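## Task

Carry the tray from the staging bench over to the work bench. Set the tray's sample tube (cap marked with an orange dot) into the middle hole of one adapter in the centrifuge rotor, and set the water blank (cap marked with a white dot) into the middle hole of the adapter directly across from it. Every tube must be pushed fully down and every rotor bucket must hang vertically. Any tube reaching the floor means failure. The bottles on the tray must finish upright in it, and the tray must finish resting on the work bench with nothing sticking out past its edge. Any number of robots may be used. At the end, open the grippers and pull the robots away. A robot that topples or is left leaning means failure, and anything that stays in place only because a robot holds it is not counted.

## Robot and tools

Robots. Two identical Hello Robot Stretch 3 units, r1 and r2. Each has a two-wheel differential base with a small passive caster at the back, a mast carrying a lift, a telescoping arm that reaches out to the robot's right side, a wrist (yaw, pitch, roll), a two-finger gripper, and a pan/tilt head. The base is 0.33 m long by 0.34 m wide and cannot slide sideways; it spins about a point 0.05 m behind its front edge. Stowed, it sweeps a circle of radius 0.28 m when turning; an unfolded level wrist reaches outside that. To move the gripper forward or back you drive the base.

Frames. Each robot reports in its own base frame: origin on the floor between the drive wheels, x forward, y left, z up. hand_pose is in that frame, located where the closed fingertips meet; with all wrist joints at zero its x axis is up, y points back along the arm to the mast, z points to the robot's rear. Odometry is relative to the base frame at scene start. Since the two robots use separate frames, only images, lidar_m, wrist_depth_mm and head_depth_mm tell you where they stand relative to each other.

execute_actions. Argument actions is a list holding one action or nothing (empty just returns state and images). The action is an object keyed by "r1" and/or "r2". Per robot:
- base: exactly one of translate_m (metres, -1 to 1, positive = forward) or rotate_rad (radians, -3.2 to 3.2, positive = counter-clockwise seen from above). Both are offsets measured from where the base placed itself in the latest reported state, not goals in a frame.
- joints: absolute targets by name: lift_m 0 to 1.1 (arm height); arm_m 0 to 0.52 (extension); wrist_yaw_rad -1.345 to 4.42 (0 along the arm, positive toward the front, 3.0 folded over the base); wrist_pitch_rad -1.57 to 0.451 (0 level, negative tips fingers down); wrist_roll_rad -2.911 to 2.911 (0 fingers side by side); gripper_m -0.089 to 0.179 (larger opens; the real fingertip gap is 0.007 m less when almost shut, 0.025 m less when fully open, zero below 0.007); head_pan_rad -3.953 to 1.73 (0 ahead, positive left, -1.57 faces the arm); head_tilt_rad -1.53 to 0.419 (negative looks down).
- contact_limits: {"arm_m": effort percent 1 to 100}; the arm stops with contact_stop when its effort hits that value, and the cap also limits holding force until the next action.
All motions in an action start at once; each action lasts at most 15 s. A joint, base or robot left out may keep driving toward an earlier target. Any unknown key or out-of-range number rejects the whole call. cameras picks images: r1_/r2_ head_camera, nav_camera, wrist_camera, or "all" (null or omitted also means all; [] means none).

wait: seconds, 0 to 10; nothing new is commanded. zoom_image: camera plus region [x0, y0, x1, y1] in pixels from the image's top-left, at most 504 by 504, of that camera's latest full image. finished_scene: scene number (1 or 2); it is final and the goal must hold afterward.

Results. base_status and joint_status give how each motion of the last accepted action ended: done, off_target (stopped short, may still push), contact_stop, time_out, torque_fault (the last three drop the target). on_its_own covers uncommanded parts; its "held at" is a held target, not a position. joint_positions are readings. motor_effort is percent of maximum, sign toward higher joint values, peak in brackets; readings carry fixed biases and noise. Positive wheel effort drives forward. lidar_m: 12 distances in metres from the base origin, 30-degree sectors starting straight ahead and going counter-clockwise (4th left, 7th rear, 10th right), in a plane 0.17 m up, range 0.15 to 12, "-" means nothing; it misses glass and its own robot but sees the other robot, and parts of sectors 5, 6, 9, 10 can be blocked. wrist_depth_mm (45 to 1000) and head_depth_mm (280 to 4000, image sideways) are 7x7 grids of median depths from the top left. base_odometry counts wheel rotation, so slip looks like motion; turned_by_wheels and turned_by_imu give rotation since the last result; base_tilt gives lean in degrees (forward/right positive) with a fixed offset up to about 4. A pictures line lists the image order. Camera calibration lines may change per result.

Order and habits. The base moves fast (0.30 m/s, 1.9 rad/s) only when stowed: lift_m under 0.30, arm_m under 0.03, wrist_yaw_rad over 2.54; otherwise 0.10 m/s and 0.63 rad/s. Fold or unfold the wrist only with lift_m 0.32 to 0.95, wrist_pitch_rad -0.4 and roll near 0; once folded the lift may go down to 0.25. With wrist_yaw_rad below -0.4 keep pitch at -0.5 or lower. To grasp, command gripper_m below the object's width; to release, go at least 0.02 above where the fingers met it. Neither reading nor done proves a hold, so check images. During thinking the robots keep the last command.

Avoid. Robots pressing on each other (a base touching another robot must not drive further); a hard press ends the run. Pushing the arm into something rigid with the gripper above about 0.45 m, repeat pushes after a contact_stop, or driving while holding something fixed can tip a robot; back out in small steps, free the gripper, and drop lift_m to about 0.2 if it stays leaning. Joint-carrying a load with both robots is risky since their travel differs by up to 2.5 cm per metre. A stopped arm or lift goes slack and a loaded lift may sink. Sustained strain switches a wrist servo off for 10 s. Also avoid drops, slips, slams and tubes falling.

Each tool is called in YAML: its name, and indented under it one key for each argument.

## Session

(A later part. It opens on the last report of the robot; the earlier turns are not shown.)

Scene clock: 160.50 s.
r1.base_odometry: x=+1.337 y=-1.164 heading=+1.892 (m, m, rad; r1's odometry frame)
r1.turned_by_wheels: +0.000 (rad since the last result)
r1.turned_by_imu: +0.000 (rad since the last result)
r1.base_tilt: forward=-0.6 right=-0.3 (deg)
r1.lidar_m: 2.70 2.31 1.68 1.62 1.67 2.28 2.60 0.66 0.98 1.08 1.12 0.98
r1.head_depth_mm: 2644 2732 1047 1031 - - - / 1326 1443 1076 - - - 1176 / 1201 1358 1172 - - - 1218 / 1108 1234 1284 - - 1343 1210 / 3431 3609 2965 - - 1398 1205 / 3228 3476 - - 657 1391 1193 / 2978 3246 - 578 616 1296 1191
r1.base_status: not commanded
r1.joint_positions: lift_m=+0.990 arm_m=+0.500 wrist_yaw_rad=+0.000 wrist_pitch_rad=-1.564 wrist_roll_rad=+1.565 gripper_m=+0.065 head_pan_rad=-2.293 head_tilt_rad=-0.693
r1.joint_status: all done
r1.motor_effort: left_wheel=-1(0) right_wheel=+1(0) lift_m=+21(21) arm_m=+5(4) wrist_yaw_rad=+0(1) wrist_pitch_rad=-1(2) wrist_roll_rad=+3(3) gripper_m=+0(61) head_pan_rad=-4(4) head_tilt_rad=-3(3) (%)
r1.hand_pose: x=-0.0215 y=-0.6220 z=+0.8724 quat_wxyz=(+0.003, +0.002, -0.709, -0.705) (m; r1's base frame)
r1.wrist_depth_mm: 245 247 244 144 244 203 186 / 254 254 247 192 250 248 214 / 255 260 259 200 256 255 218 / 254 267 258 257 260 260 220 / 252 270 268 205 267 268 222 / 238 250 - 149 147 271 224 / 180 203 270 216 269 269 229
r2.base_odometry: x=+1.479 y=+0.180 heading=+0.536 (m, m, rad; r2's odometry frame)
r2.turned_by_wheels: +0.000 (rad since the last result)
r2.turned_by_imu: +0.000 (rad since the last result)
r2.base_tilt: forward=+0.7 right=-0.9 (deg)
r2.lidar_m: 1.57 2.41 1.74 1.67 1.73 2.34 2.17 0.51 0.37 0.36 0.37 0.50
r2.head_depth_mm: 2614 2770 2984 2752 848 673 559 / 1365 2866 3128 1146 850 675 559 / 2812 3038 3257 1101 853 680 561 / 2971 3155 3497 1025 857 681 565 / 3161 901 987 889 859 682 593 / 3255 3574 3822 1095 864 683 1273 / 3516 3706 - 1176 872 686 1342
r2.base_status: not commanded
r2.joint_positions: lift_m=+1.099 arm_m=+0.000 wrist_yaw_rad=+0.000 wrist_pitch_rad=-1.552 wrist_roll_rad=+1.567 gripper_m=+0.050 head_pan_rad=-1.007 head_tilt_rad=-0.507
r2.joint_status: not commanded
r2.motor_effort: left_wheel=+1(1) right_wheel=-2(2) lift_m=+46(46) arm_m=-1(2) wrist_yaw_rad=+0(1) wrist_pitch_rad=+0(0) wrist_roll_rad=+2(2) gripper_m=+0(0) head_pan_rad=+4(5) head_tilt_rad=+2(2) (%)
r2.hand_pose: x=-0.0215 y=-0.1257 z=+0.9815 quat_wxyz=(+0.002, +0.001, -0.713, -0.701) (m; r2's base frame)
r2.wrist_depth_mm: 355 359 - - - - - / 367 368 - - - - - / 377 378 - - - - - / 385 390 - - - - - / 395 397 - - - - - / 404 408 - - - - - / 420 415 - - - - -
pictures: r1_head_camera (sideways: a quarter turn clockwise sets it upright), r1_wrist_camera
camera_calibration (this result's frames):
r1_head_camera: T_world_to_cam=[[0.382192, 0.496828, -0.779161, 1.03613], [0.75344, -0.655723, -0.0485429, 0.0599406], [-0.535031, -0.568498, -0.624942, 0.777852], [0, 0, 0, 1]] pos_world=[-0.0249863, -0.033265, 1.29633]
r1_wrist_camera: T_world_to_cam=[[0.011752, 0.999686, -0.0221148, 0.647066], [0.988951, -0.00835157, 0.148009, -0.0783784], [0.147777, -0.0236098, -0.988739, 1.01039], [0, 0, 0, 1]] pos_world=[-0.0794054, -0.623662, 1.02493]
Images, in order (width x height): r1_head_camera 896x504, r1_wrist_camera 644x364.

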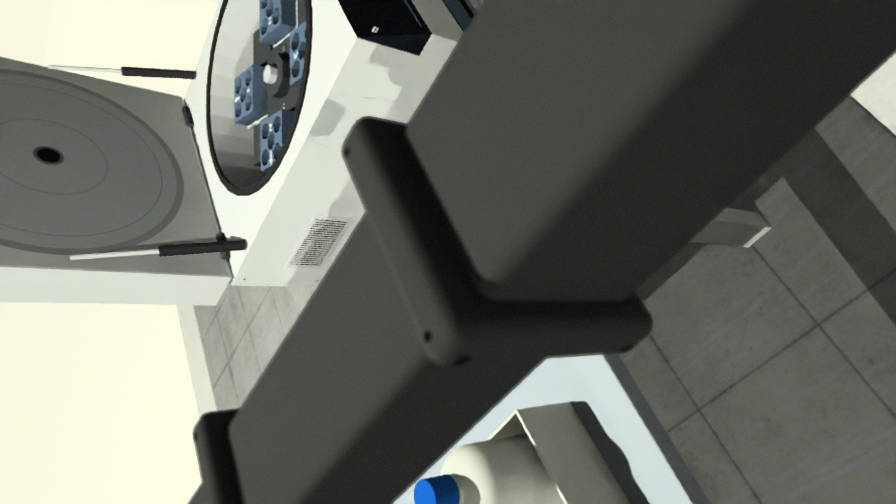

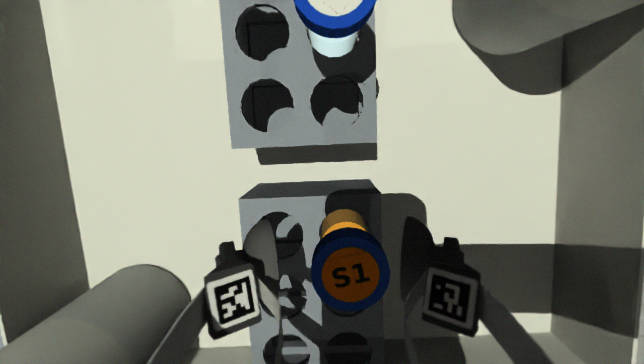

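execute_actions:
  actions:
    - {"r1":{"base":{"translate_m":0.003},"joints":{"arm_m":0.495}}}
  cameras: []

execute_actions:
  actions:
    - {"r1":{"joints":{"gripper_m":0.0}}}
  cameras: ["r1_wrist_camera"]

execute_actions:
  actions:
    - {"r1":{"joints":{"lift_m":1.1,"head_pan_rad":-1.57,"head_tilt_rad":-0.6}}}
  cameras: ["r1_wrist_camera","r1_head_camera"]

Scene clock: 163.43 s.
r1.base_odometry: x=+1.336 y=-1.161 heading=+1.892 (m, m, rad; r1's odometry frame)
r1.turned_by_wheels: +0.000 (rad since the last result)
r1.turned_by_imu: +0.000 (rad since the last result)
r1.base_tilt: forward=-0.7 right=-0.3 (deg)
r1.lidar_m: 2.70 2.30 1.68 1.62 1.67 2.28 2.60 0.66 0.99 1.08 1.12 0.98
r1.head_depth_mm: 2633 2741 1048 1032 - - - / 1325 1456 1080 - - - 1180 / 1202 1353 1175 - - - 1218 / 1108 1245 1287 - - 1344 1212 / 3384 3601 2984 - - 1399 1205 / 3210 3453 - - 657 1387 1197 / 2985 3226 - 577 618 1297 1198
r1.base_status: done
r1.joint_positions: lift_m=+0.990 arm_m=+0.495 wrist_yaw_rad=+0.000 wrist_pitch_rad=-1.564 wrist_roll_rad=+1.565 gripper_m=+0.065 head_pan_rad=-2.293 head_tilt_rad=-0.693
r1.joint_status: all done
r1.motor_effort: left_wheel=+0(4) right_wheel=+1(2) lift_m=+21(21) arm_m=-5(6) wrist_yaw_rad=+0(0) wrist_pitch_rad=-1(1) wrist_roll_rad=+3(3) gripper_m=+1(1) head_pan_rad=-5(5) head_tilt_rad=-3(3) (%)
r1.hand_pose: x=-0.0215 y=-0.6178 z=+0.8724 quat_wxyz=(+0.003, +0.002, -0.709, -0.705) (m; r1's base frame)
r1.wrist_depth_mm: 248 246 224 177 242 203 189 / 252 253 249 193 248 247 209 / 258 258 258 250 257 254 210 / 259 265 263 234 263 259 214 / 257 271 267 187 267 267 217 / 242 246 - 148 273 274 232 / 179 207 264 221 266 269 233
r2.base_odometry: x=+1.479 y=+0.180 heading=+0.536 (m, m, rad; r2's odometry frame)
r2.turned_by_wheels: +0.000 (rad since the last result)
r2.turned_by_imu: +0.000 (rad since the last result)
r2.base_tilt: forward=+0.6 right=-0.7 (deg)
r2.lidar_m: 1.57 2.41 1.75 1.67 1.73 2.34 2.17 0.51 0.37 0.36 0.37 0.50
r2.head_depth_mm: 2607 2756 3033 2758 845 674 558 / 1355 2867 3088 1144 854 676 560 / 2813 3075 3341 1097 853 677 562 / 2959 3164 3435 1022 856 681 564 / 3147 900 1166 888 862 682 593 / 3289 3592 3813 1094 868 685 1273 / 3440 3730 - 1176 869 686 1335
r2.base_status: not commanded
r2.joint_positions: lift_m=+1.099 arm_m=+0.000 wrist_yaw_rad=+0.000 wrist_pitch_rad=-1.552 wrist_roll_rad=+1.567 gripper_m=+0.050 head_pan_rad=-1.007 head_tilt_rad=-0.507
r2.joint_status: not commanded
r2.motor_effort: left_wheel=+1(1) right_wheel=-2(2) lift_m=+46(46) arm_m=-1(1) wrist_yaw_rad=+0(1) wrist_pitch_rad=+0(0) wrist_roll_rad=+2(2) gripper_m=+1(1) head_pan_rad=+5(5) head_tilt_rad=+2(2) (%)
r2.hand_pose: x=-0.0215 y=-0.1257 z=+0.9815 quat_wxyz=(+0.002, +0.001, -0.713, -0.701) (m; r2's base frame)
r2.wrist_depth_mm: 355 357 - - - - - / 366 368 - - - - - / 375 376 - - - - - / 389 388 - - - - - / 395 397 - - - - - / 409 407 - - - - - / 416 420 - - - - -
pictures: none
No camera images: the call's "cameras" was empty. Leave "cameras" out to get every camera's image.

Scene clock: 164.57 s.
r1.base_odometry: x=+1.336 y=-1.161 heading=+1.892 (m, m, rad; r1's odometry frame)
r1.turned_by_wheels: +0.000 (rad since the last result)
r1.turned_by_imu: +0.000 (rad since the last result)
r1.base_tilt: forward=-0.7 right=-0.3 (deg)
r1.lidar_m: 2.70 2.30 1.68 1.62 1.68 2.28 2.60 0.66 0.99 1.08 1.12 0.98
r1.head_depth_mm: 2616 2744 1048 1035 - - - / 1327 1445 1080 - - - 1180 / 1200 1357 1175 - - - 1215 / 1104 1240 1290 - - 1340 1211 / 3404 3612 2989 - - 1394 1206 / 3197 3470 - - 657 1384 1202 / 2977 3252 - 578 618 1300 1199
r1.base_status: not commanded
r1.joint_positions: lift_m=+0.990 arm_m=+0.495 wrist_yaw_rad=+0.000 wrist_pitch_rad=-1.564 wrist_roll_rad=+1.565 gripper_m=+0.001 head_pan_rad=-2.293 head_tilt_rad=-0.693
r1.joint_status: all done
r1.motor_effort: left_wheel=-1(1) right_wheel=+0(0) lift_m=+21(21) arm_m=-5(5) wrist_yaw_rad=+0(0) wrist_pitch_rad=-1(1) wrist_roll_rad=+3(3) gripper_m=-11(86) head_pan_rad=-5(4) head_tilt_rad=-3(3) (%)
r1.hand_pose: x=-0.0215 y=-0.6178 z=+0.8724 quat_wxyz=(+0.003, +0.002, -0.709, -0.705) (m; r1's base frame)
r1.wrist_depth_mm: 247 247 224 177 243 205 189 / 254 254 248 193 248 249 210 / 256 260 254 249 255 254 214 / 260 265 264 236 264 260 213 / 258 270 269 149 267 265 217 / 239 246 275 143 214 275 232 / 177 212 267 240 262 267 233
r2.base_odometry: x=+1.479 y=+0.180 heading=+0.536 (m, m, rad; r2's odometry frame)
r2.turned_by_wheels: +0.000 (rad since the last result)
r2.turned_by_imu: +0.000 (rad since the last result)
r2.base_tilt: forward=+0.7 right=-0.9 (deg)
r2.lidar_m: 1.57 2.41 1.75 1.67 1.73 2.34 2.17 0.51 0.37 0.36 0.37 0.50
r2.head_depth_mm: 2593 2801 2993 2760 846 674 559 / 1362 2881 3103 1146 851 675 560 / 2823 3031 3320 1100 858 677 562 / 2962 3182 3474 1021 860 679 562 / 3128 896 3475 888 859 682 593 / 3289 3600 3871 1100 866 685 1272 / 3482 3731 - 1180 865 686 1335
r2.base_status: not commanded
r2.joint_positions: lift_m=+1.099 arm_m=+0.000 wrist_yaw_rad=+0.000 wrist_pitch_rad=-1.552 wrist_roll_rad=+1.567 gripper_m=+0.050 head_pan_rad=-1.007 head_tilt_rad=-0.507
r2.joint_status: not commanded
r2.motor_effort: left_wheel=+1(2) right_wheel=-2(2) lift_m=+47(46) arm_m=-1(1) wrist_yaw_rad=-1(0) wrist_pitch_rad=+0(0) wrist_roll_rad=+2(2) gripper_m=-2(1) head_pan_rad=+5(5) head_tilt_rad=+2(2) (%)
r2.hand_pose: x=-0.0215 y=-0.1257 z=+0.9815 quat_wxyz=(+0.002, +0.001, -0.713, -0.701) (m; r2's base frame)
r2.wrist_depth_mm: 357 362 - - - - - / 366 368 - - - - - / 373 378 - - - - - / 388 387 - - - - - / 393 397 - - - - - / 405 406 - - - - - / 415 420 - - - - -
pictures: r1_wrist_camera
camera_calibration (this result's frames):
r1_wrist_camera: T_world_to_cam=[[0.0117527, 0.999686, -0.0221158, 0.642857], [0.988951, -0.0083521, 0.148009, -0.0783435], [0.147777, -0.0236109, -0.988739, 1.01049], [0, 0, 0, 1]] pos_world=[-0.0794054, -0.619451, 1.02493]
Images, in order (width x height): r1_wrist_camera 644x364.

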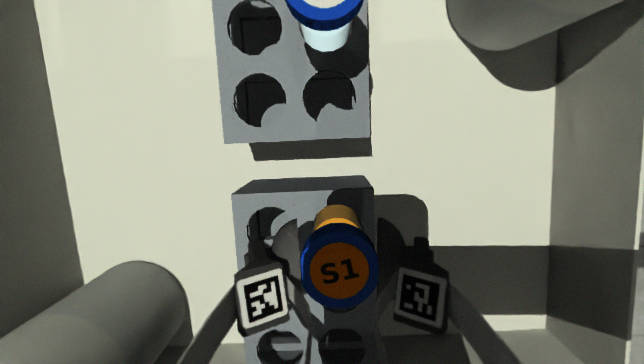

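Scene clock: 166.40 s.
r1.base_odometry: x=+1.336 y=-1.161 heading=+1.892 (m, m, rad; r1's odometry frame)
r1.turned_by_wheels: +0.000 (rad since the last result)
r1.turned_by_imu: +0.000 (rad since the last result)
r1.base_tilt: forward=-0.7 right=-0.2 (deg)
r1.lidar_m: 2.70 2.31 1.68 1.62 1.67 2.28 2.61 0.66 0.99 1.08 1.12 0.98
r1.head_depth_mm: 2826 3056 3217 987 630 623 1284 / 2797 3017 3246 920 602 616 1275 / - 2979 3238 927 735 613 1270 / 2776 3109 3246 854 727 610 1262 / 2752 3046 3226 838 716 606 1256 / 2756 3053 3244 941 734 618 1255 / 2754 3054 3014 931 728 615 1250
r1.base_status: not commanded
r1.joint_positions: lift_m=+1.100 arm_m=+0.495 wrist_yaw_rad=+0.000 wrist_pitch_rad=-1.564 wrist_roll_rad=+1.565 gripper_m=+0.001 head_pan_rad=-1.577 head_tilt_rad=-0.606
r1.joint_status: all done
r1.motor_effort: left_wheel=-1(1) right_wheel=+0(0) lift_m=+26(25) arm_m=-5(5) wrist_yaw_rad=+0(0) wrist_pitch_rad=-1(1) wrist_roll_rad=+3(3) gripper_m=-12(11) head_pan_rad=+5(56) head_tilt_rad=+1(10) (%)
r1.hand_pose: x=-0.0215 y=-0.6178 z=+0.9822 quat_wxyz=(+0.003, +0.002, -0.709, -0.705) (m; r1's base frame)
r1.wrist_depth_mm: 355 353 346 293 334 220 - / 361 354 356 302 355 341 - / 377 362 365 360 365 353 - / 385 371 373 374 376 364 - / 386 338 382 148 373 378 - / 401 255 350 144 331 357 - / 414 246 409 402 399 402 -
r2.base_odometry: x=+1.479 y=+0.180 heading=+0.536 (m, m, rad; r2's odometry frame)
r2.turned_by_wheels: +0.000 (rad since the last result)
r2.turned_by_imu: +0.000 (rad since the last result)
r2.base_tilt: forward=+0.7 right=-1.0 (deg)
r2.lidar_m: 1.57 2.42 1.74 1.67 1.73 2.34 2.16 0.51 0.37 0.36 0.37 0.50
r2.head_depth_mm: 2629 2791 2947 2736 849 674 558 / 1368 2853 3088 1147 851 676 561 / 2729 3056 3349 1102 856 679 562 / 2942 3168 3435 1027 857 678 564 / 2985 898 1166 884 859 681 593 / 3257 3548 3856 1092 864 685 1270 / 3475 3777 - 1174 867 687 1338
r2.base_status: not commanded
r2.joint_positions: lift_m=+1.099 arm_m=+0.000 wrist_yaw_rad=+0.000 wrist_pitch_rad=-1.552 wrist_roll_rad=+1.567 gripper_m=+0.050 head_pan_rad=-1.007 head_tilt_rad=-0.507
r2.joint_status: not commanded
r2.motor_effort: left_wheel=+1(1) right_wheel=-2(2) lift_m=+47(46) arm_m=-1(1) wrist_yaw_rad=+0(0) wrist_pitch_rad=+0(0) wrist_roll_rad=+2(2) gripper_m=+0(1) head_pan_rad=+5(4) head_tilt_rad=+2(2) (%)
r2.hand_pose: x=-0.0215 y=-0.1257 z=+0.9815 quat_wxyz=(+0.002, +0.001, -0.713, -0.701) (m; r2's base frame)
r2.wrist_depth_mm: 355 360 - - - - - / 365 365 - - - - - / 377 381 - - - - - / 387 387 - - - - - / 397 396 - - - - - / 408 410 - - - - - / 419 417 - - - - -
pictures: r1_head_camera (sideways: a quarter turn clockwise sets it upright), r1_wrist_camera
camera_calibration (this result's frames):
r1_head_camera: T_world_to_cam=[[-0.0380945, 0.556329, -0.830089, 1.10508], [0.998794, -0.00454385, -0.0488821, 0.0588911], [-0.0309663, -0.83095, -0.555485, 0.684418], [0, 0, 0, 1]] pos_world=[0.00447146, -0.0458049, 1.30038]
r1_wrist_camera: T_world_to_cam=[[0.0117527, 0.999686, -0.0221158, 0.645283], [0.988951, -0.00835212, 0.148009, -0.0945817], [0.147777, -0.0236109, -0.988739, 1.11897], [0, 0, 0, 1]] pos_world=[-0.0794054, -0.619451, 1.13464]
Images, in order (width x height): r1_head_camera 896x504, r1_wrist_camera 644x364.

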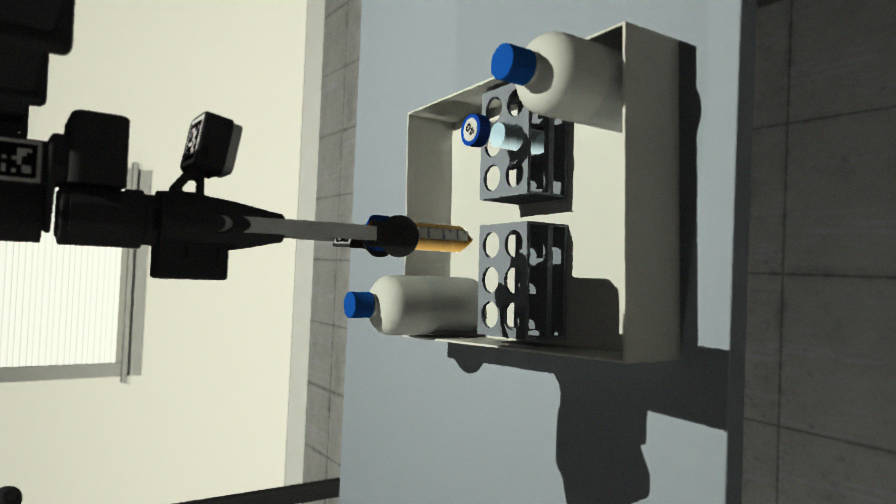

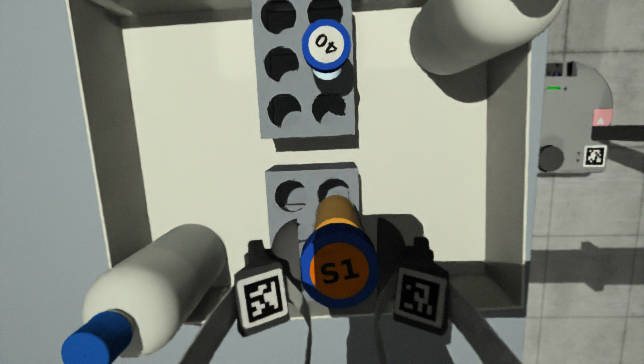

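execute_actions:
  actions:
    - {"r1":{"joints":{"arm_m":0.22}}}
  cameras: []

execute_actions:
  actions:
    - {"r1":{"base":{"translate_m":-0.95},"joints":{"head_tilt_rad":-0.8,"head_pan_rad":-1.75}}}
  cameras: ["r1_wrist_camera","r1_head_camera","r1_nav_camera"]

Scene clock: 173.90 s.
r1.base_odometry: x=+1.336 y=-1.161 heading=+1.892 (m, m, rad; r1's odometry frame)
r1.turned_by_wheels: +0.000 (rad since the last result)
r1.turned_by_imu: +0.000 (rad since the last result)
r1.base_tilt: forward=-0.6 right=-0.3 (deg)
r1.lidar_m: 2.69 2.31 1.68 1.61 1.68 2.28 2.60 0.66 0.99 1.08 1.11 0.98
r1.head_depth_mm: 2804 - 3294 965 629 624 1292 / - - 3310 904 602 618 1281 / - - - 926 734 614 1271 / 2757 3058 - 860 725 597 1265 / 2771 3038 3227 843 716 606 1256 / 2763 3050 3206 940 735 620 1252 / 2768 3051 3013 931 730 616 1240
r1.base_status: not commanded
r1.joint_positions: lift_m=+1.100 arm_m=+0.220 wrist_yaw_rad=+0.000 wrist_pitch_rad=-1.563 wrist_roll_rad=+1.565 gripper_m=+0.001 head_pan_rad=-1.577 head_tilt_rad=-0.606
r1.joint_status: all done
r1.motor_effort: left_wheel=+0(0) right_wheel=+0(0) lift_m=+27(27) arm_m=-4(7) wrist_yaw_rad=-1(0) wrist_pitch_rad=-1(1) wrist_roll_rad=+3(3) gripper_m=-11(12) head_pan_rad=+4(6) head_tilt_rad=+1(2) (%)
r1.hand_pose: x=-0.0215 y=-0.3428 z=+0.9821 quat_wxyz=(+0.003, +0.002, -0.709, -0.705) (m; r1's base frame)
r1.wrist_depth_mm: 295 230 353 - - - - / 335 360 354 - - - - / 368 373 369 - - - - / 345 372 379 - - - - / 331 381 388 149 - - - / 335 370 371 144 - - - / 412 414 411 - - - -
r2.base_odometry: x=+1.479 y=+0.180 heading=+0.536 (m, m, rad; r2's odometry frame)
r2.turned_by_wheels: +0.000 (rad since the last result)
r2.turned_by_imu: +0.000 (rad since the last result)
r2.base_tilt: forward=+0.7 right=-0.8 (deg)
r2.lidar_m: 1.57 2.41 1.74 1.68 1.73 2.34 2.17 0.51 0.37 0.36 0.37 0.50
r2.head_depth_mm: 2606 2825 3004 2734 843 676 559 / 1373 2827 3130 1144 851 675 560 / 1443 2906 3321 1095 854 677 562 / 2908 3218 3449 1026 856 681 564 / 3111 3403 3627 887 860 682 594 / 3320 3556 3879 1097 864 685 1276 / 3468 3752 - 1180 867 687 1347
r2.base_status: not commanded
r2.joint_positions: lift_m=+1.099 arm_m=+0.000 wrist_yaw_rad=+0.000 wrist_pitch_rad=-1.552 wrist_roll_rad=+1.567 gripper_m=+0.050 head_pan_rad=-1.007 head_tilt_rad=-0.507
r2.joint_status: not commanded
r2.motor_effort: left_wheel=+1(1) right_wheel=-2(2) lift_m=+46(46) arm_m=-1(1) wrist_yaw_rad=+0(0) wrist_pitch_rad=+0(0) wrist_roll_rad=+2(2) gripper_m=+0(0) head_pan_rad=+4(5) head_tilt_rad=+2(2) (%)
r2.hand_pose: x=-0.0215 y=-0.1257 z=+0.9815 quat_wxyz=(+0.002, +0.001, -0.713, -0.701) (m; r2's base frame)
r2.wrist_depth_mm: 359 359 - - - - - / 367 367 - - - - - / 376 376 - - - - - / 386 387 - - - - - / 394 396 - - - - - / 408 407 - - - - - / 419 419 - - - - -
pictures: none
No camera images: the call's "cameras" was empty. Leave "cameras" out to get every camera's image.

Scene clock: 184.57 s.
r1.base_odometry: x=+1.636 y=-2.063 heading=+1.892 (m, m, rad; r1's odometry frame)
r1.turned_by_wheels: +0.000 (rad since the last result)
r1.turned_by_imu: -0.003 (rad since the last result)
r1.base_tilt: forward=-0.8 right=-0.2 (deg)
r1.lidar_m: 1.89 2.31 1.67 1.61 1.67 1.72 1.65 0.57 0.42 0.40 0.41 0.61
r1.head_depth_mm: 3033 3128 2359 701 714 939 1178 / 896 1003 925 696 700 898 1161 / 900 - 953 779 681 864 1139 / 884 982 946 761 668 828 1128 / - - 902 660 654 796 1103 / 821 - 900 675 641 767 1083 / 820 965 891 673 631 767 1035
r1.base_status: done
r1.joint_positions: lift_m=+1.100 arm_m=+0.220 wrist_yaw_rad=+0.000 wrist_pitch_rad=-1.563 wrist_roll_rad=+1.565 gripper_m=+0.001 head_pan_rad=-1.743 head_tilt_rad=-0.790
r1.joint_status: all done
r1.motor_effort: left_wheel=-1(3) right_wheel=+0(3) lift_m=+27(26) arm_m=-5(5) wrist_yaw_rad=+0(1) wrist_pitch_rad=-2(2) wrist_roll_rad=+3(3) gripper_m=-11(12) head_pan_rad=-5(28) head_tilt_rad=-4(18) (%)
r1.hand_pose: x=-0.0215 y=-0.3428 z=+0.9821 quat_wxyz=(+0.003, +0.002, -0.709, -0.705) (m; r1's base frame)
r1.wrist_depth_mm: 350 377 332 - - - - / 379 377 336 - - - - / 388 376 338 - - - - / 397 373 344 888 - - - / 412 345 346 150 - - - / 398 348 349 143 - - - / 361 366 - - - - -
r2.base_odometry: x=+1.479 y=+0.180 heading=+0.536 (m, m, rad; r2's odometry frame)
r2.turned_by_wheels: +0.000 (rad since the last result)
r2.turned_by_imu: +0.000 (rad since the last result)
r2.base_tilt: forward=+0.8 right=-0.9 (deg)
r2.lidar_m: 1.57 2.41 1.74 1.67 1.73 2.34 2.17 0.51 0.37 0.36 0.37 0.50
r2.head_depth_mm: 2598 2806 3016 2752 846 675 558 / 2721 2915 3134 1148 852 675 561 / 2836 3055 3326 1092 858 678 563 / 3009 3234 3486 1025 858 679 563 / 3167 3400 3595 888 862 683 593 / 3319 3565 3766 1099 866 683 1271 / 1826 3769 3853 1183 867 687 1340
r2.base_status: not commanded
r2.joint_positions: lift_m=+1.099 arm_m=+0.000 wrist_yaw_rad=+0.000 wrist_pitch_rad=-1.552 wrist_roll_rad=+1.567 gripper_m=+0.050 head_pan_rad=-1.007 head_tilt_rad=-0.507
r2.joint_status: not commanded
r2.motor_effort: left_wheel=+1(1) right_wheel=-2(2) lift_m=+47(46) arm_m=-1(1) wrist_yaw_rad=+1(0) wrist_pitch_rad=+0(0) wrist_roll_rad=+2(2) gripper_m=+1(0) head_pan_rad=+4(5) head_tilt_rad=+2(2) (%)
r2.hand_pose: x=-0.0215 y=-0.1257 z=+0.9815 quat_wxyz=(+0.002, +0.001, -0.713, -0.701) (m; r2's base frame)
r2.wrist_depth_mm: 355 358 - - - - - / 364 369 - - - - - / 376 378 - - - - - / 383 387 - - - - - / 394 398 - - - - - / 408 409 - - - - - / 418 419 - - - - -
pictures: r1_head_camera (sideways: a quarter turn clockwise sets it upright), r1_nav_camera (sideways: a quarter turn counterclockwise sets it upright), r1_wrist_camera
camera_calibration (this result's frames):
r1_head_camera: T_world_to_cam=[[0.0784852, 0.694933, -0.714778, 0.954066], [0.985892, -0.160437, -0.0477279, 0.0574556], [-0.147844, -0.700948, -0.697721, 0.870157], [0, 0, 0, 1]] pos_world=[-0.00287735, -0.0438598, 1.29181]
r1_nav_camera: T_world_to_cam=[[-0.134275, -0.69369, 0.707647, -0.879782], [-0.986954, 0.157641, -0.0327413, 0.100626], [-0.0888417, -0.702811, -0.705807, 0.879722], [0, 0, 0, 1]] pos_world=[0.0593368, -0.00788034, 1.24678]
r1_wrist_camera: T_world_to_cam=[[0.0117292, 0.99968, -0.0224126, 0.370731], [0.988951, -0.00828497, 0.148011, -0.0922635], [0.147778, -0.023901, -0.988732, 1.12535], [0, 0, 0, 1]] pos_world=[-0.0794059, -0.34448, 1.13463]
Images, in order (width x height): r1_head_camera 896x504, r1_nav_camera 672x504, r1_wrist_camera 644x364.

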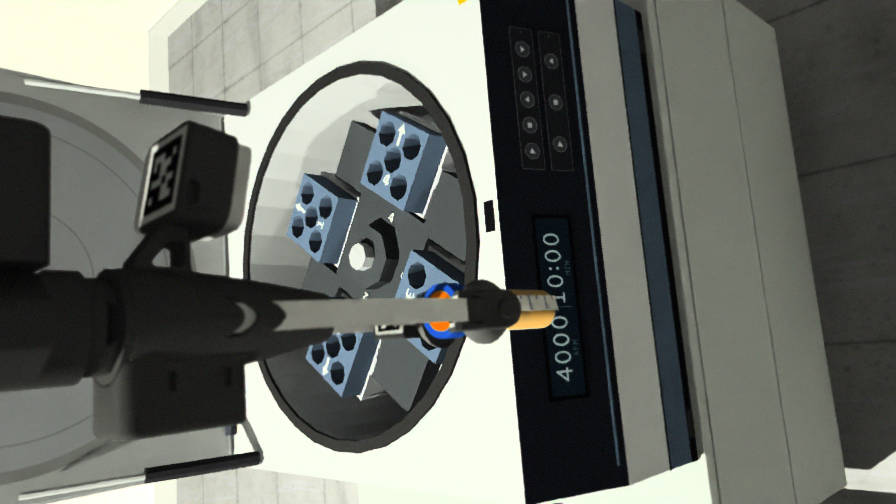

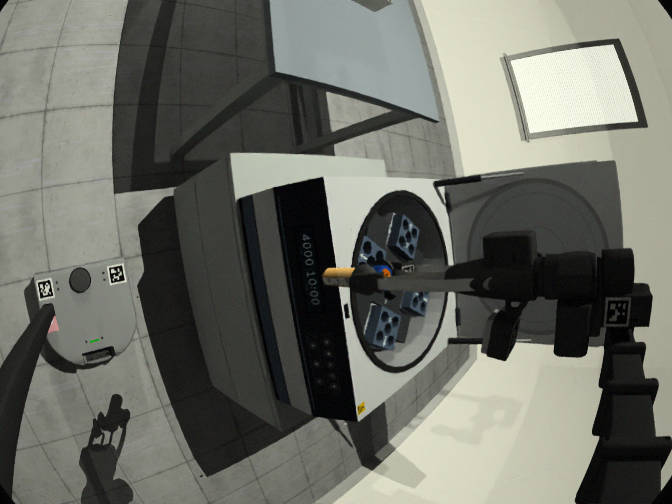

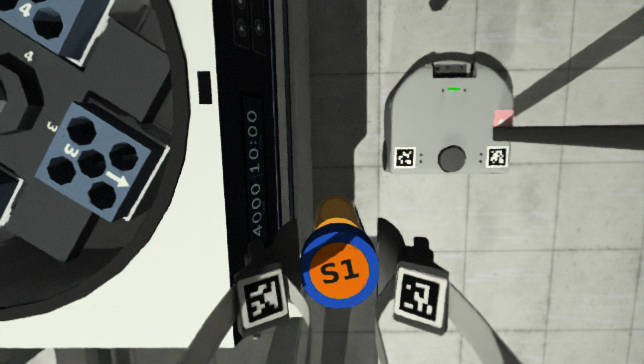

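execute_actions:
  actions:
    - {"r1":{"base":{"translate_m":-0.555}}}
  cameras: []

execute_actions:
  actions:
    - {"r1":{"base":{"rotate_rad":-0.5},"joints":{"arm_m":0.1}}}
  cameras: []

execute_actions:
  actions:
    - {"r1":{"base":{"translate_m":0.385}}}
  cameras: []

execute_actions:
  actions:
    - {"r1":{"base":{"rotate_rad":0.5},"joints":{"head_pan_rad":-1.4,"head_tilt_rad":-0.9}}}
  cameras: ["r1_wrist_camera","r1_head_camera","r1_nav_camera"]

Scene clock: 196.80 s.
r1.base_odometry: x=+1.812 y=-2.589 heading=+1.892 (m, m, rad; r1's odometry frame)
r1.turned_by_wheels: +0.000 (rad since the last result)
r1.turned_by_imu: -0.002 (rad since the last result)
r1.base_tilt: forward=-0.7 right=-0.3 (deg)
r1.lidar_m: 2.44 2.30 1.66 1.60 1.57 1.14 1.09 1.13 1.54 0.41 0.42 0.57
r1.head_depth_mm: 2162 2242 2213 1892 1572 1354 1186 / 2729 2732 2370 1883 1572 1343 1175 / 3015 - 2341 1876 1562 1341 1172 / 2970 2800 2310 1852 1549 1337 1169 / - - 2182 1788 1501 1327 1147 / 2753 - 2278 1068 891 808 1100 / 2775 2775 1046 955 829 778 1045
r1.base_status: done
r1.joint_positions: lift_m=+1.100 arm_m=+0.220 wrist_yaw_rad=+0.000 wrist_pitch_rad=-1.563 wrist_roll_rad=+1.565 gripper_m=+0.001 head_pan_rad=-1.743 head_tilt_rad=-0.790
r1.joint_status: not commanded
r1.motor_effort: left_wheel=-1(3) right_wheel=+0(3) lift_m=+26(26) arm_m=-6(6) wrist_yaw_rad=+0(1) wrist_pitch_rad=-1(1) wrist_roll_rad=+3(3) gripper_m=-11(12) head_pan_rad=-5(5) head_tilt_rad=-3(3) (%)
r1.hand_pose: x=-0.0215 y=-0.3428 z=+0.9821 quat_wxyz=(+0.003, +0.002, -0.709, -0.705) (m; r1's base frame)
r1.wrist_depth_mm: - - - - - - - / - - - - - - - / - - - - - - - / - 917 899 - - - - / 606 615 606 149 - - - / 560 554 570 143 - - - / 420 419 415 - - - -
r2.base_odometry: x=+1.479 y=+0.180 heading=+0.536 (m, m, rad; r2's odometry frame)
r2.turned_by_wheels: +0.000 (rad since the last result)
r2.turned_by_imu: +0.000 (rad since the last result)
r2.base_tilt: forward=+0.7 right=-0.8 (deg)
r2.lidar_m: 1.57 2.41 1.74 1.67 1.73 2.34 2.17 0.51 0.37 0.36 0.37 0.50
r2.head_depth_mm: 2590 2776 3054 2758 848 673 559 / 2723 2942 3223 1148 854 677 560 / 2860 3035 3339 1100 854 677 563 / 3003 3218 3511 1027 859 679 565 / 3116 3383 3610 885 860 685 595 / 3341 3543 3846 1102 864 685 1273 / 3472 3768 - 1177 871 686 1339
r2.base_status: not commanded
r2.joint_positions: lift_m=+1.099 arm_m=+0.000 wrist_yaw_rad=+0.000 wrist_pitch_rad=-1.552 wrist_roll_rad=+1.567 gripper_m=+0.050 head_pan_rad=-1.007 head_tilt_rad=-0.507
r2.joint_status: not commanded
r2.motor_effort: left_wheel=+1(1) right_wheel=-2(2) lift_m=+46(46) arm_m=-1(2) wrist_yaw_rad=+0(1) wrist_pitch_rad=+0(0) wrist_roll_rad=+2(2) gripper_m=-1(1) head_pan_rad=+5(5) head_tilt_rad=+2(2) (%)
r2.hand_pose: x=-0.0215 y=-0.1257 z=+0.9815 quat_wxyz=(+0.002, +0.001, -0.713, -0.701) (m; r2's base frame)
r2.wrist_depth_mm: 357 361 - - - - - / 365 368 - - - - - / 375 379 - - - - - / 388 388 - - - - - / 393 398 - - - - - / 405 408 - - - - - / 418 418 - - - - -
pictures: none
No camera images: the call's "cameras" was empty. Leave "cameras" out to get every camera's image.

Scene clock: 198.93 s.
r1.base_odometry: x=+1.812 y=-2.589 heading=+1.392 (m, m, rad; r1's odometry frame)
r1.turned_by_wheels: -0.500 (rad since the last result)
r1.turned_by_imu: -0.501 (rad since the last result)
r1.base_tilt: forward=-0.7 right=-0.3 (deg)
r1.lidar_m: 0.58 2.44 2.25 1.65 1.62 1.53 1.13 1.09 1.14 1.57 0.41 0.42
r1.head_depth_mm: - 1251 1311 1501 1552 1351 1186 / - 1394 - 1717 1564 1351 1180 / - 1565 - 1816 1566 1334 1169 / - - - 1802 1534 1301 1170 / - - - - 1499 1296 1163 / 2137 2451 - 1773 1532 1318 1161 / 2463 2769 2241 1816 1520 1309 1155
r1.base_status: done
r1.joint_positions: lift_m=+1.100 arm_m=+0.100 wrist_yaw_rad=+0.000 wrist_pitch_rad=-1.563 wrist_roll_rad=+1.565 gripper_m=+0.001 head_pan_rad=-1.743 head_tilt_rad=-0.790
r1.joint_status: all done
r1.motor_effort: left_wheel=+1(5) right_wheel=-1(6) lift_m=+26(26) arm_m=-5(5) wrist_yaw_rad=+0(0) wrist_pitch_rad=-2(2) wrist_roll_rad=+3(3) gripper_m=-11(11) head_pan_rad=-5(5) head_tilt_rad=-4(4) (%)
r1.hand_pose: x=-0.0215 y=-0.2229 z=+0.9821 quat_wxyz=(+0.003, +0.002, -0.710, -0.705) (m; r1's base frame)
r1.wrist_depth_mm: - - - - - - - / - - - - - - - / - - - - - - - / - - - - - - - / - - - 150 - - - / - - - 143 - - - / - 914 648 848 - - -
r2.base_odometry: x=+1.479 y=+0.180 heading=+0.536 (m, m, rad; r2's odometry frame)
r2.turned_by_wheels: +0.000 (rad since the last result)
r2.turned_by_imu: +0.000 (rad since the last result)
r2.base_tilt: forward=+0.8 right=-0.7 (deg)
r2.lidar_m: 1.56 2.41 1.74 1.67 1.73 2.34 2.17 0.51 0.37 0.36 0.37 0.50
r2.head_depth_mm: 2607 2773 2995 2747 843 674 558 / 2732 2930 3163 1147 852 676 560 / 2847 3088 3378 1097 852 679 562 / 3018 3252 3501 1026 857 679 564 / 3160 3413 3608 887 861 684 594 / 3336 3582 3835 1100 865 684 1275 / 3491 3757 - 1173 868 685 1340
r2.base_status: not commanded
r2.joint_positions: lift_m=+1.099 arm_m=+0.000 wrist_yaw_rad=+0.000 wrist_pitch_rad=-1.552 wrist_roll_rad=+1.567 gripper_m=+0.050 head_pan_rad=-1.007 head_tilt_rad=-0.507
r2.joint_status: not commanded
r2.motor_effort: left_wheel=+1(1) right_wheel=-2(2) lift_m=+46(46) arm_m=-1(1) wrist_yaw_rad=+0(0) wrist_pitch_rad=+0(0) wrist_roll_rad=+2(2) gripper_m=+1(1) head_pan_rad=+4(5) head_tilt_rad=+2(2) (%)
r2.hand_pose: x=-0.0215 y=-0.1257 z=+0.9815 quat_wxyz=(+0.002, +0.001, -0.713, -0.701) (m; r2's base frame)
r2.wrist_depth_mm: 355 358 - - - - - / 368 369 - - - - - / 376 379 - - - - - / 385 386 - - - - - / 392 397 - - - - - / 410 409 - - - - - / 418 414 - - - - -
pictures: none
No camera images: the call's "cameras" was empty. Leave "cameras" out to get every camera's image.

Scene clock: 203.93 s.
r1.base_odometry: x=+1.880 y=-2.211 heading=+1.392 (m, m, rad; r1's odometry frame)
r1.turned_by_wheels: +0.000 (rad since the last result)
r1.turned_by_imu: +0.002 (rad since the last result)
r1.base_tilt: forward=-0.7 right=-0.3 (deg)
r1.lidar_m: 0.31 2.08 2.51 1.85 1.81 1.86 1.48 1.43 0.30 0.22 0.22 0.23
r1.head_depth_mm: - 1659 1729 1839 1590 1358 1184 / - 1832 - 1834 1576 1346 1181 / - 2073 - 1865 1562 1346 1170 / - - - 1806 1535 743 846 / - - - - 707 538 664 / 2851 3024 - 1711 567 507 549 / 2818 2945 2255 683 565 487 491
r1.base_status: done
r1.joint_positions: lift_m=+1.100 arm_m=+0.100 wrist_yaw_rad=+0.000 wrist_pitch_rad=-1.563 wrist_roll_rad=+1.565 gripper_m=+0.001 head_pan_rad=-1.743 head_tilt_rad=-0.790
r1.joint_status: not commanded
r1.motor_effort: left_wheel=+2(4) right_wheel=-2(1) lift_m=+27(27) arm_m=-5(5) wrist_yaw_rad=-1(1) wrist_pitch_rad=-1(2) wrist_roll_rad=+3(3) gripper_m=-12(12) head_pan_rad=-4(4) head_tilt_rad=-4(4) (%)
r1.hand_pose: x=-0.0215 y=-0.2229 z=+0.9821 quat_wxyz=(+0.003, +0.002, -0.710, -0.705) (m; r1's base frame)
r1.wrist_depth_mm: - - - - - - - / - - - - - - - / - - 582 - - - - / - 595 576 584 - - - / 617 601 343 149 - - - / 634 355 351 144 549 - - / 361 406 354 360 611 - -
r2.base_odometry: x=+1.479 y=+0.180 heading=+0.536 (m, m, rad; r2's odometry frame)
r2.turned_by_wheels: +0.000 (rad since the last result)
r2.turned_by_imu: +0.000 (rad since the last result)
r2.base_tilt: forward=+0.8 right=-0.8 (deg)
r2.lidar_m: 1.57 2.41 1.74 1.68 1.73 2.34 2.17 0.51 0.37 0.36 0.37 0.50
r2.head_depth_mm: 2553 2803 3021 2726 844 674 559 / 2666 2929 3167 1149 852 675 561 / 2822 3051 3404 1100 857 677 562 / 2944 3227 3478 1026 859 680 564 / 3154 3387 3580 890 859 682 593 / 3306 3611 3840 1100 863 685 1276 / 3424 3788 - 1181 865 685 1339
r2.base_status: not commanded
r2.joint_positions: lift_m=+1.099 arm_m=+0.000 wrist_yaw_rad=+0.000 wrist_pitch_rad=-1.552 wrist_roll_rad=+1.567 gripper_m=+0.050 head_pan_rad=-1.007 head_tilt_rad=-0.507
r2.joint_status: not commanded
r2.motor_effort: left_wheel=+2(1) right_wheel=-2(2) lift_m=+46(46) arm_m=-1(1) wrist_yaw_rad=+0(0) wrist_pitch_rad=+0(0) wrist_roll_rad=+2(2) gripper_m=+0(0) head_pan_rad=+5(5) head_tilt_rad=+2(2) (%)
r2.hand_pose: x=-0.0215 y=-0.1257 z=+0.9815 quat_wxyz=(+0.002, +0.001, -0.713, -0.701) (m; r2's base frame)
r2.wrist_depth_mm: 357 357 - - - - - / 366 369 - - - - - / 375 376 - - - - - / 384 388 - - - - - / 400 395 - - - - - / 405 406 - - - - - / 419 415 - - - - -
pictures: none
No camera images: the call's "cameras" was empty. Leave "cameras" out to get every camera's image.

Scene clock: 205.67 s.
r1.base_odometry: x=+1.880 y=-2.211 heading=+1.892 (m, m, rad; r1's odometry frame)
r1.turned_by_wheels: +0.500 (rad since the last result)
r1.turned_by_imu: +0.501 (rad since the last result)
r1.base_tilt: forward=-0.8 right=-0.3 (deg)
r1.lidar_m: 2.08 2.56 1.86 1.79 1.86 1.49 1.43 0.31 0.23 0.22 0.22 0.30
r1.head_depth_mm: - - - 617 542 514 679 / 689 - - - 528 527 711 / 703 794 755 687 526 541 774 / 715 820 834 690 529 552 847 / 730 833 807 676 530 567 941 / 743 838 789 675 535 591 1052 / 2864 2346 742 719 539 635 1077
r1.base_status: done
r1.joint_positions: lift_m=+1.100 arm_m=+0.100 wrist_yaw_rad=+0.000 wrist_pitch_rad=-1.563 wrist_roll_rad=+1.565 gripper_m=+0.001 head_pan_rad=-1.407 head_tilt_rad=-0.889
r1.joint_status: all done
r1.motor_effort: left_wheel=-2(5) right_wheel=+2(4) lift_m=+27(26) arm_m=-5(5) wrist_yaw_rad=+0(1) wrist_pitch_rad=-2(2) wrist_roll_rad=+3(3) gripper_m=-12(12) head_pan_rad=+5(38) head_tilt_rad=-4(12) (%)
r1.hand_pose: x=-0.0215 y=-0.2229 z=+0.9821 quat_wxyz=(+0.003, +0.002, -0.710, -0.705) (m; r1's base frame)
r1.wrist_depth_mm: 569 558 549 554 - - - / 319 316 316 403 - - - / 418 365 330 370 - - - / 407 375 332 372 - - - / 407 404 401 149 - - - / 400 409 411 144 - - - / 417 424 410 629 - - -
r2.base_odometry: x=+1.479 y=+0.180 heading=+0.536 (m, m, rad; r2's odometry frame)
r2.turned_by_wheels: +0.000 (rad since the last result)
r2.turned_by_imu: +0.000 (rad since the last result)
r2.base_tilt: forward=+0.9 right=-0.9 (deg)
r2.lidar_m: 1.57 2.42 1.75 1.67 1.73 2.34 2.17 0.51 0.37 0.36 0.37 0.50
r2.head_depth_mm: 2600 2778 2990 2754 848 674 558 / 2748 2902 3122 1149 846 676 561 / 2902 3058 3254 1098 854 679 562 / 3004 3203 3472 1023 859 681 564 / 3134 3428 3673 887 859 683 594 / 3345 3574 3835 1093 867 682 1280 / 3487 3735 - 1177 869 686 1336
r2.base_status: not commanded
r2.joint_positions: lift_m=+1.099 arm_m=+0.000 wrist_yaw_rad=+0.000 wrist_pitch_rad=-1.552 wrist_roll_rad=+1.567 gripper_m=+0.050 head_pan_rad=-1.007 head_tilt_rad=-0.507
r2.joint_status: not commanded
r2.motor_effort: left_wheel=+1(2) right_wheel=-2(2) lift_m=+47(46) arm_m=-1(2) wrist_yaw_rad=+0(1) wrist_pitch_rad=+0(0) wrist_roll_rad=+2(2) gripper_m=+0(0) head_pan_rad=+5(5) head_tilt_rad=+2(2) (%)
r2.hand_pose: x=-0.0215 y=-0.1257 z=+0.9815 quat_wxyz=(+0.002, +0.001, -0.713, -0.701) (m; r2's base frame)
r2.wrist_depth_mm: 358 360 - - - - - / 365 366 - - - - - / 374 377 - - - - - / 384 387 - - - - - / 396 392 - - - - - / 408 408 - - - - - / 419 416 - - - - -
pictures: r1_head_camera (sideways: a quarter turn clockwise sets it upright), r1_nav_camera (sideways: a quarter turn counterclockwise sets it upright), r1_wrist_camera
camera_calibration (this result's frames):
r1_head_camera: T_world_to_cam=[[-0.165882, 0.748324, -0.642257, 0.861054], [0.982928, 0.178035, -0.0464344, 0.0557837], [0.0795959, -0.638995, -0.765082, 0.956371], [0, 0, 0, 1]] pos_world=[0.0118792, -0.0431629, 1.28731]
r1_nav_camera: T_world_to_cam=[[0.112678, -0.7648, 0.634338, -0.785761], [-0.984309, -0.173161, -0.0339308, 0.102154], [0.135793, -0.620561, -0.772311, 0.964837], [0, 0, 0, 1]] pos_world=[0.0580716, 0.0154793, 1.24706]
r1_wrist_camera: T_world_to_cam=[[0.0117226, 0.999673, -0.022713, 0.251139], [0.988951, -0.00823389, 0.148014, -0.0912599], [0.147778, -0.0241972, -0.988724, 1.12813], [0, 0, 0, 1]] pos_world=[-0.079406, -0.224511, 1.13462]
Images, in order (width x height): r1_head_camera 896x504, r1_nav_camera 672x504, r1_wrist_camera 644x364.

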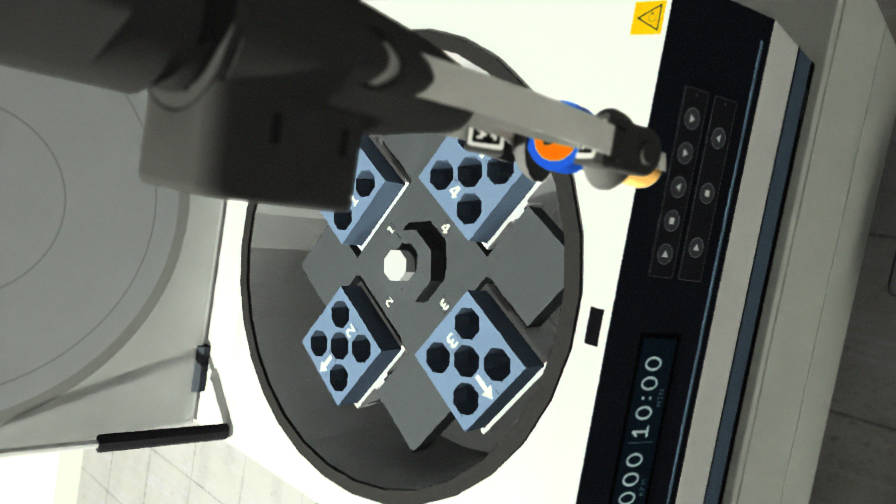

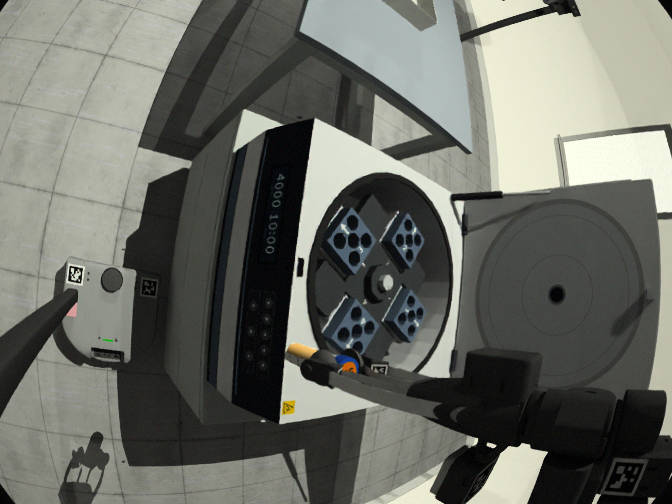

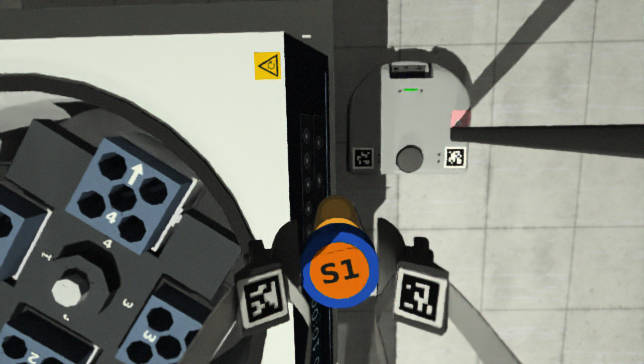

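execute_actions:
  actions:
    - {"r1":{"base":{"translate_m":0.006},"joints":{"arm_m":0.307}}}
  cameras: ["r1_wrist_camera"]

execute_actions:
  actions:
    - {"r1":{"joints":{"lift_m":1.04}}}
  cameras: ["r1_wrist_camera","r1_head_camera"]

Scene clock: 209.93 s.
r1.base_odometry: x=+1.878 y=-2.205 heading=+1.892 (m, m, rad; r1's odometry frame)
r1.turned_by_wheels: +0.000 (rad since the last result)
r1.turned_by_imu: +0.000 (rad since the last result)
r1.base_tilt: forward=-0.7 right=-0.2 (deg)
r1.lidar_m: 2.07 2.56 1.86 1.79 1.86 1.50 1.44 0.31 0.22 0.22 0.22 0.30
r1.head_depth_mm: - 786 754 646 543 514 677 / - 792 771 725 540 526 712 / 703 812 807 685 537 538 774 / 715 821 833 694 530 553 852 / 729 830 802 677 530 567 943 / 745 829 788 675 535 593 1056 / 2886 2360 741 641 540 633 1079
r1.base_status: done
r1.joint_positions: lift_m=+1.100 arm_m=+0.307 wrist_yaw_rad=+0.000 wrist_pitch_rad=-1.563 wrist_roll_rad=+1.565 gripper_m=+0.001 head_pan_rad=-1.407 head_tilt_rad=-0.889
r1.joint_status: all done
r1.motor_effort: left_wheel=-2(3) right_wheel=+1(2) lift_m=+26(26) arm_m=+5(6) wrist_yaw_rad=+0(1) wrist_pitch_rad=-2(2) wrist_roll_rad=+3(3) gripper_m=-11(13) head_pan_rad=+5(5) head_tilt_rad=-4(5) (%)
r1.hand_pose: x=-0.0215 y=-0.4292 z=+0.9821 quat_wxyz=(+0.002, +0.002, -0.710, -0.705) (m; r1's base frame)
r1.wrist_depth_mm: 558 551 538 312 307 - - / 319 318 315 312 314 315 - / 324 396 443 496 322 321 - / 340 400 395 375 362 330 - / 372 387 403 149 393 - - / 384 424 414 143 343 - - / 379 431 423 399 396 - -
r2.base_odometry: x=+1.479 y=+0.180 heading=+0.536 (m, m, rad; r2's odometry frame)
r2.turned_by_wheels: +0.000 (rad since the last result)
r2.turned_by_imu: +0.000 (rad since the last result)
r2.base_tilt: forward=+0.7 right=-0.9 (deg)
r2.lidar_m: 1.57 2.41 1.75 1.67 1.73 2.34 2.17 0.51 0.37 0.36 0.37 0.50
r2.head_depth_mm: 2602 2772 2968 2760 849 673 558 / 2719 2929 3134 1142 851 675 561 / 2838 3058 3325 1100 856 676 562 / 3004 3215 3462 1028 855 684 564 / 3136 3395 3531 888 863 680 594 / 3329 3578 3806 1096 863 684 1274 / 3492 3739 - 1176 867 686 1338
r2.base_status: not commanded
r2.joint_positions: lift_m=+1.099 arm_m=+0.000 wrist_yaw_rad=+0.000 wrist_pitch_rad=-1.552 wrist_roll_rad=+1.567 gripper_m=+0.050 head_pan_rad=-1.007 head_tilt_rad=-0.507
r2.joint_status: not commanded
r2.motor_effort: left_wheel=+1(1) right_wheel=-2(2) lift_m=+46(46) arm_m=-1(1) wrist_yaw_rad=+0(1) wrist_pitch_rad=+0(0) wrist_roll_rad=+2(2) gripper_m=+1(1) head_pan_rad=+5(4) head_tilt_rad=+2(2) (%)
r2.hand_pose: x=-0.0215 y=-0.1257 z=+0.9815 quat_wxyz=(+0.002, +0.001, -0.713, -0.701) (m; r2's base frame)
r2.wrist_depth_mm: 357 360 - - - - - / 364 368 - - - - - / 377 373 - - - - - / 386 389 - - - - - / 395 398 - - - - - / 407 410 - - - - - / 417 416 - - - - -
pictures: r1_wrist_camera
camera_calibration (this result's frames):
r1_wrist_camera: T_world_to_cam=[[0.0120903, 0.999665, -0.0228989, 0.457514], [0.988948, -0.00857018, 0.148016, -0.0931098], [0.14777, -0.0244354, -0.98872, 1.12303], [0, 0, 0, 1]] pos_world=[-0.0794012, -0.430717, 1.13462]
Images, in order (width x height): r1_wrist_camera 644x364.

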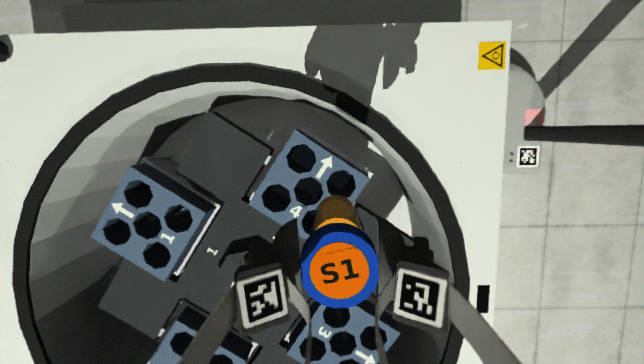

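Scene clock: 211.30 s.
r1.base_odometry: x=+1.878 y=-2.205 heading=+1.892 (m, m, rad; r1's odometry frame)
r1.turned_by_wheels: +0.000 (rad since the last result)
r1.turned_by_imu: +0.000 (rad since the last result)
r1.base_tilt: forward=-0.8 right=-0.3 (deg)
r1.lidar_m: 2.07 2.56 1.86 1.79 1.86 1.50 1.44 0.31 0.22 0.22 0.22 0.30
r1.head_depth_mm: - 813 753 646 542 514 677 / 668 - 786 726 540 525 710 / 700 823 807 668 537 539 774 / 715 821 833 694 529 552 850 / 730 833 802 676 531 566 941 / 745 831 788 675 535 592 1052 / 2891 2352 741 640 539 632 1077
r1.base_status: not commanded
r1.joint_positions: lift_m=+1.040 arm_m=+0.307 wrist_yaw_rad=+0.000 wrist_pitch_rad=-1.563 wrist_roll_rad=+1.565 gripper_m=+0.001 head_pan_rad=-1.407 head_tilt_rad=-0.889
r1.joint_status: all done
r1.motor_effort: left_wheel=-2(1) right_wheel=+1(2) lift_m=+22(25) arm_m=+6(5) wrist_yaw_rad=+0(0) wrist_pitch_rad=-2(2) wrist_roll_rad=+3(3) gripper_m=-12(12) head_pan_rad=+5(4) head_tilt_rad=-4(4) (%)
r1.hand_pose: x=-0.0215 y=-0.4292 z=+0.9224 quat_wxyz=(+0.002, +0.002, -0.710, -0.705) (m; r1's base frame)
r1.wrist_depth_mm: 259 258 256 255 250 249 972 / 261 259 293 256 257 256 - / 281 372 349 439 261 261 - / 336 338 331 303 336 266 - / 335 317 341 149 366 273 - / 367 348 348 143 342 282 - / 360 361 365 353 364 309 -
r2.base_odometry: x=+1.479 y=+0.180 heading=+0.536 (m, m, rad; r2's odometry frame)
r2.turned_by_wheels: +0.000 (rad since the last result)
r2.turned_by_imu: +0.000 (rad since the last result)
r2.base_tilt: forward=+0.7 right=-0.9 (deg)
r2.lidar_m: 1.57 2.41 1.74 1.68 1.73 2.34 2.17 0.51 0.37 0.36 0.37 0.50
r2.head_depth_mm: 2593 2808 2981 2753 847 673 558 / 2730 2919 3148 1147 852 675 559 / 2838 3078 3295 1097 853 679 562 / 2973 3189 3489 1022 856 680 563 / 3134 3343 3651 888 859 682 594 / 3345 3606 3822 1097 864 682 1278 / 3490 3772 - 1174 868 685 1339
r2.base_status: not commanded
r2.joint_positions: lift_m=+1.099 arm_m=+0.000 wrist_yaw_rad=+0.000 wrist_pitch_rad=-1.552 wrist_roll_rad=+1.567 gripper_m=+0.050 head_pan_rad=-1.007 head_tilt_rad=-0.507
r2.joint_status: not commanded
r2.motor_effort: left_wheel=+1(1) right_wheel=-2(2) lift_m=+46(46) arm_m=-1(1) wrist_yaw_rad=+0(1) wrist_pitch_rad=+0(0) wrist_roll_rad=+2(2) gripper_m=+0(1) head_pan_rad=+4(5) head_tilt_rad=+1(2) (%)
r2.hand_pose: x=-0.0215 y=-0.1257 z=+0.9815 quat_wxyz=(+0.002, +0.001, -0.713, -0.701) (m; r2's base frame)
r2.wrist_depth_mm: 352 361 - - - - - / 366 368 - - - - - / 373 378 - - - - - / 385 388 - - - - - / 397 398 - - - - - / 410 408 - - - - - / 417 418 - - - - -
pictures: r1_head_camera (sideways: a quarter turn clockwise sets it upright), r1_wrist_camera
camera_calibration (this result's frames):
r1_head_camera: T_world_to_cam=[[-0.165962, 0.748465, -0.642072, 0.860814], [0.982913, 0.178118, -0.0464307, 0.0557789], [0.0796125, -0.638807, -0.765237, 0.956573], [0, 0, 0, 1]] pos_world=[0.0118817, -0.043159, 1.2873]
r1_wrist_camera: T_world_to_cam=[[0.0120903, 0.999665, -0.0228989, 0.456148], [0.988948, -0.00857018, 0.148016, -0.084269], [0.14777, -0.0244354, -0.98872, 1.06398], [0, 0, 0, 1]] pos_world=[-0.0794012, -0.430718, 1.07489]
Images, in order (width x height): r1_head_camera 896x504, r1_wrist_camera 644x364.

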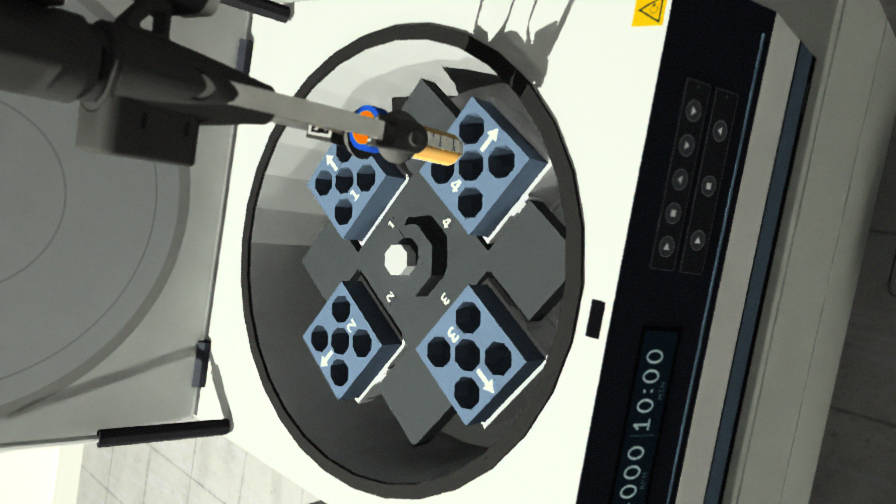

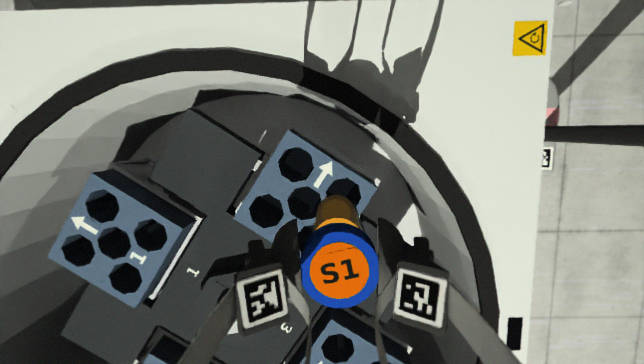

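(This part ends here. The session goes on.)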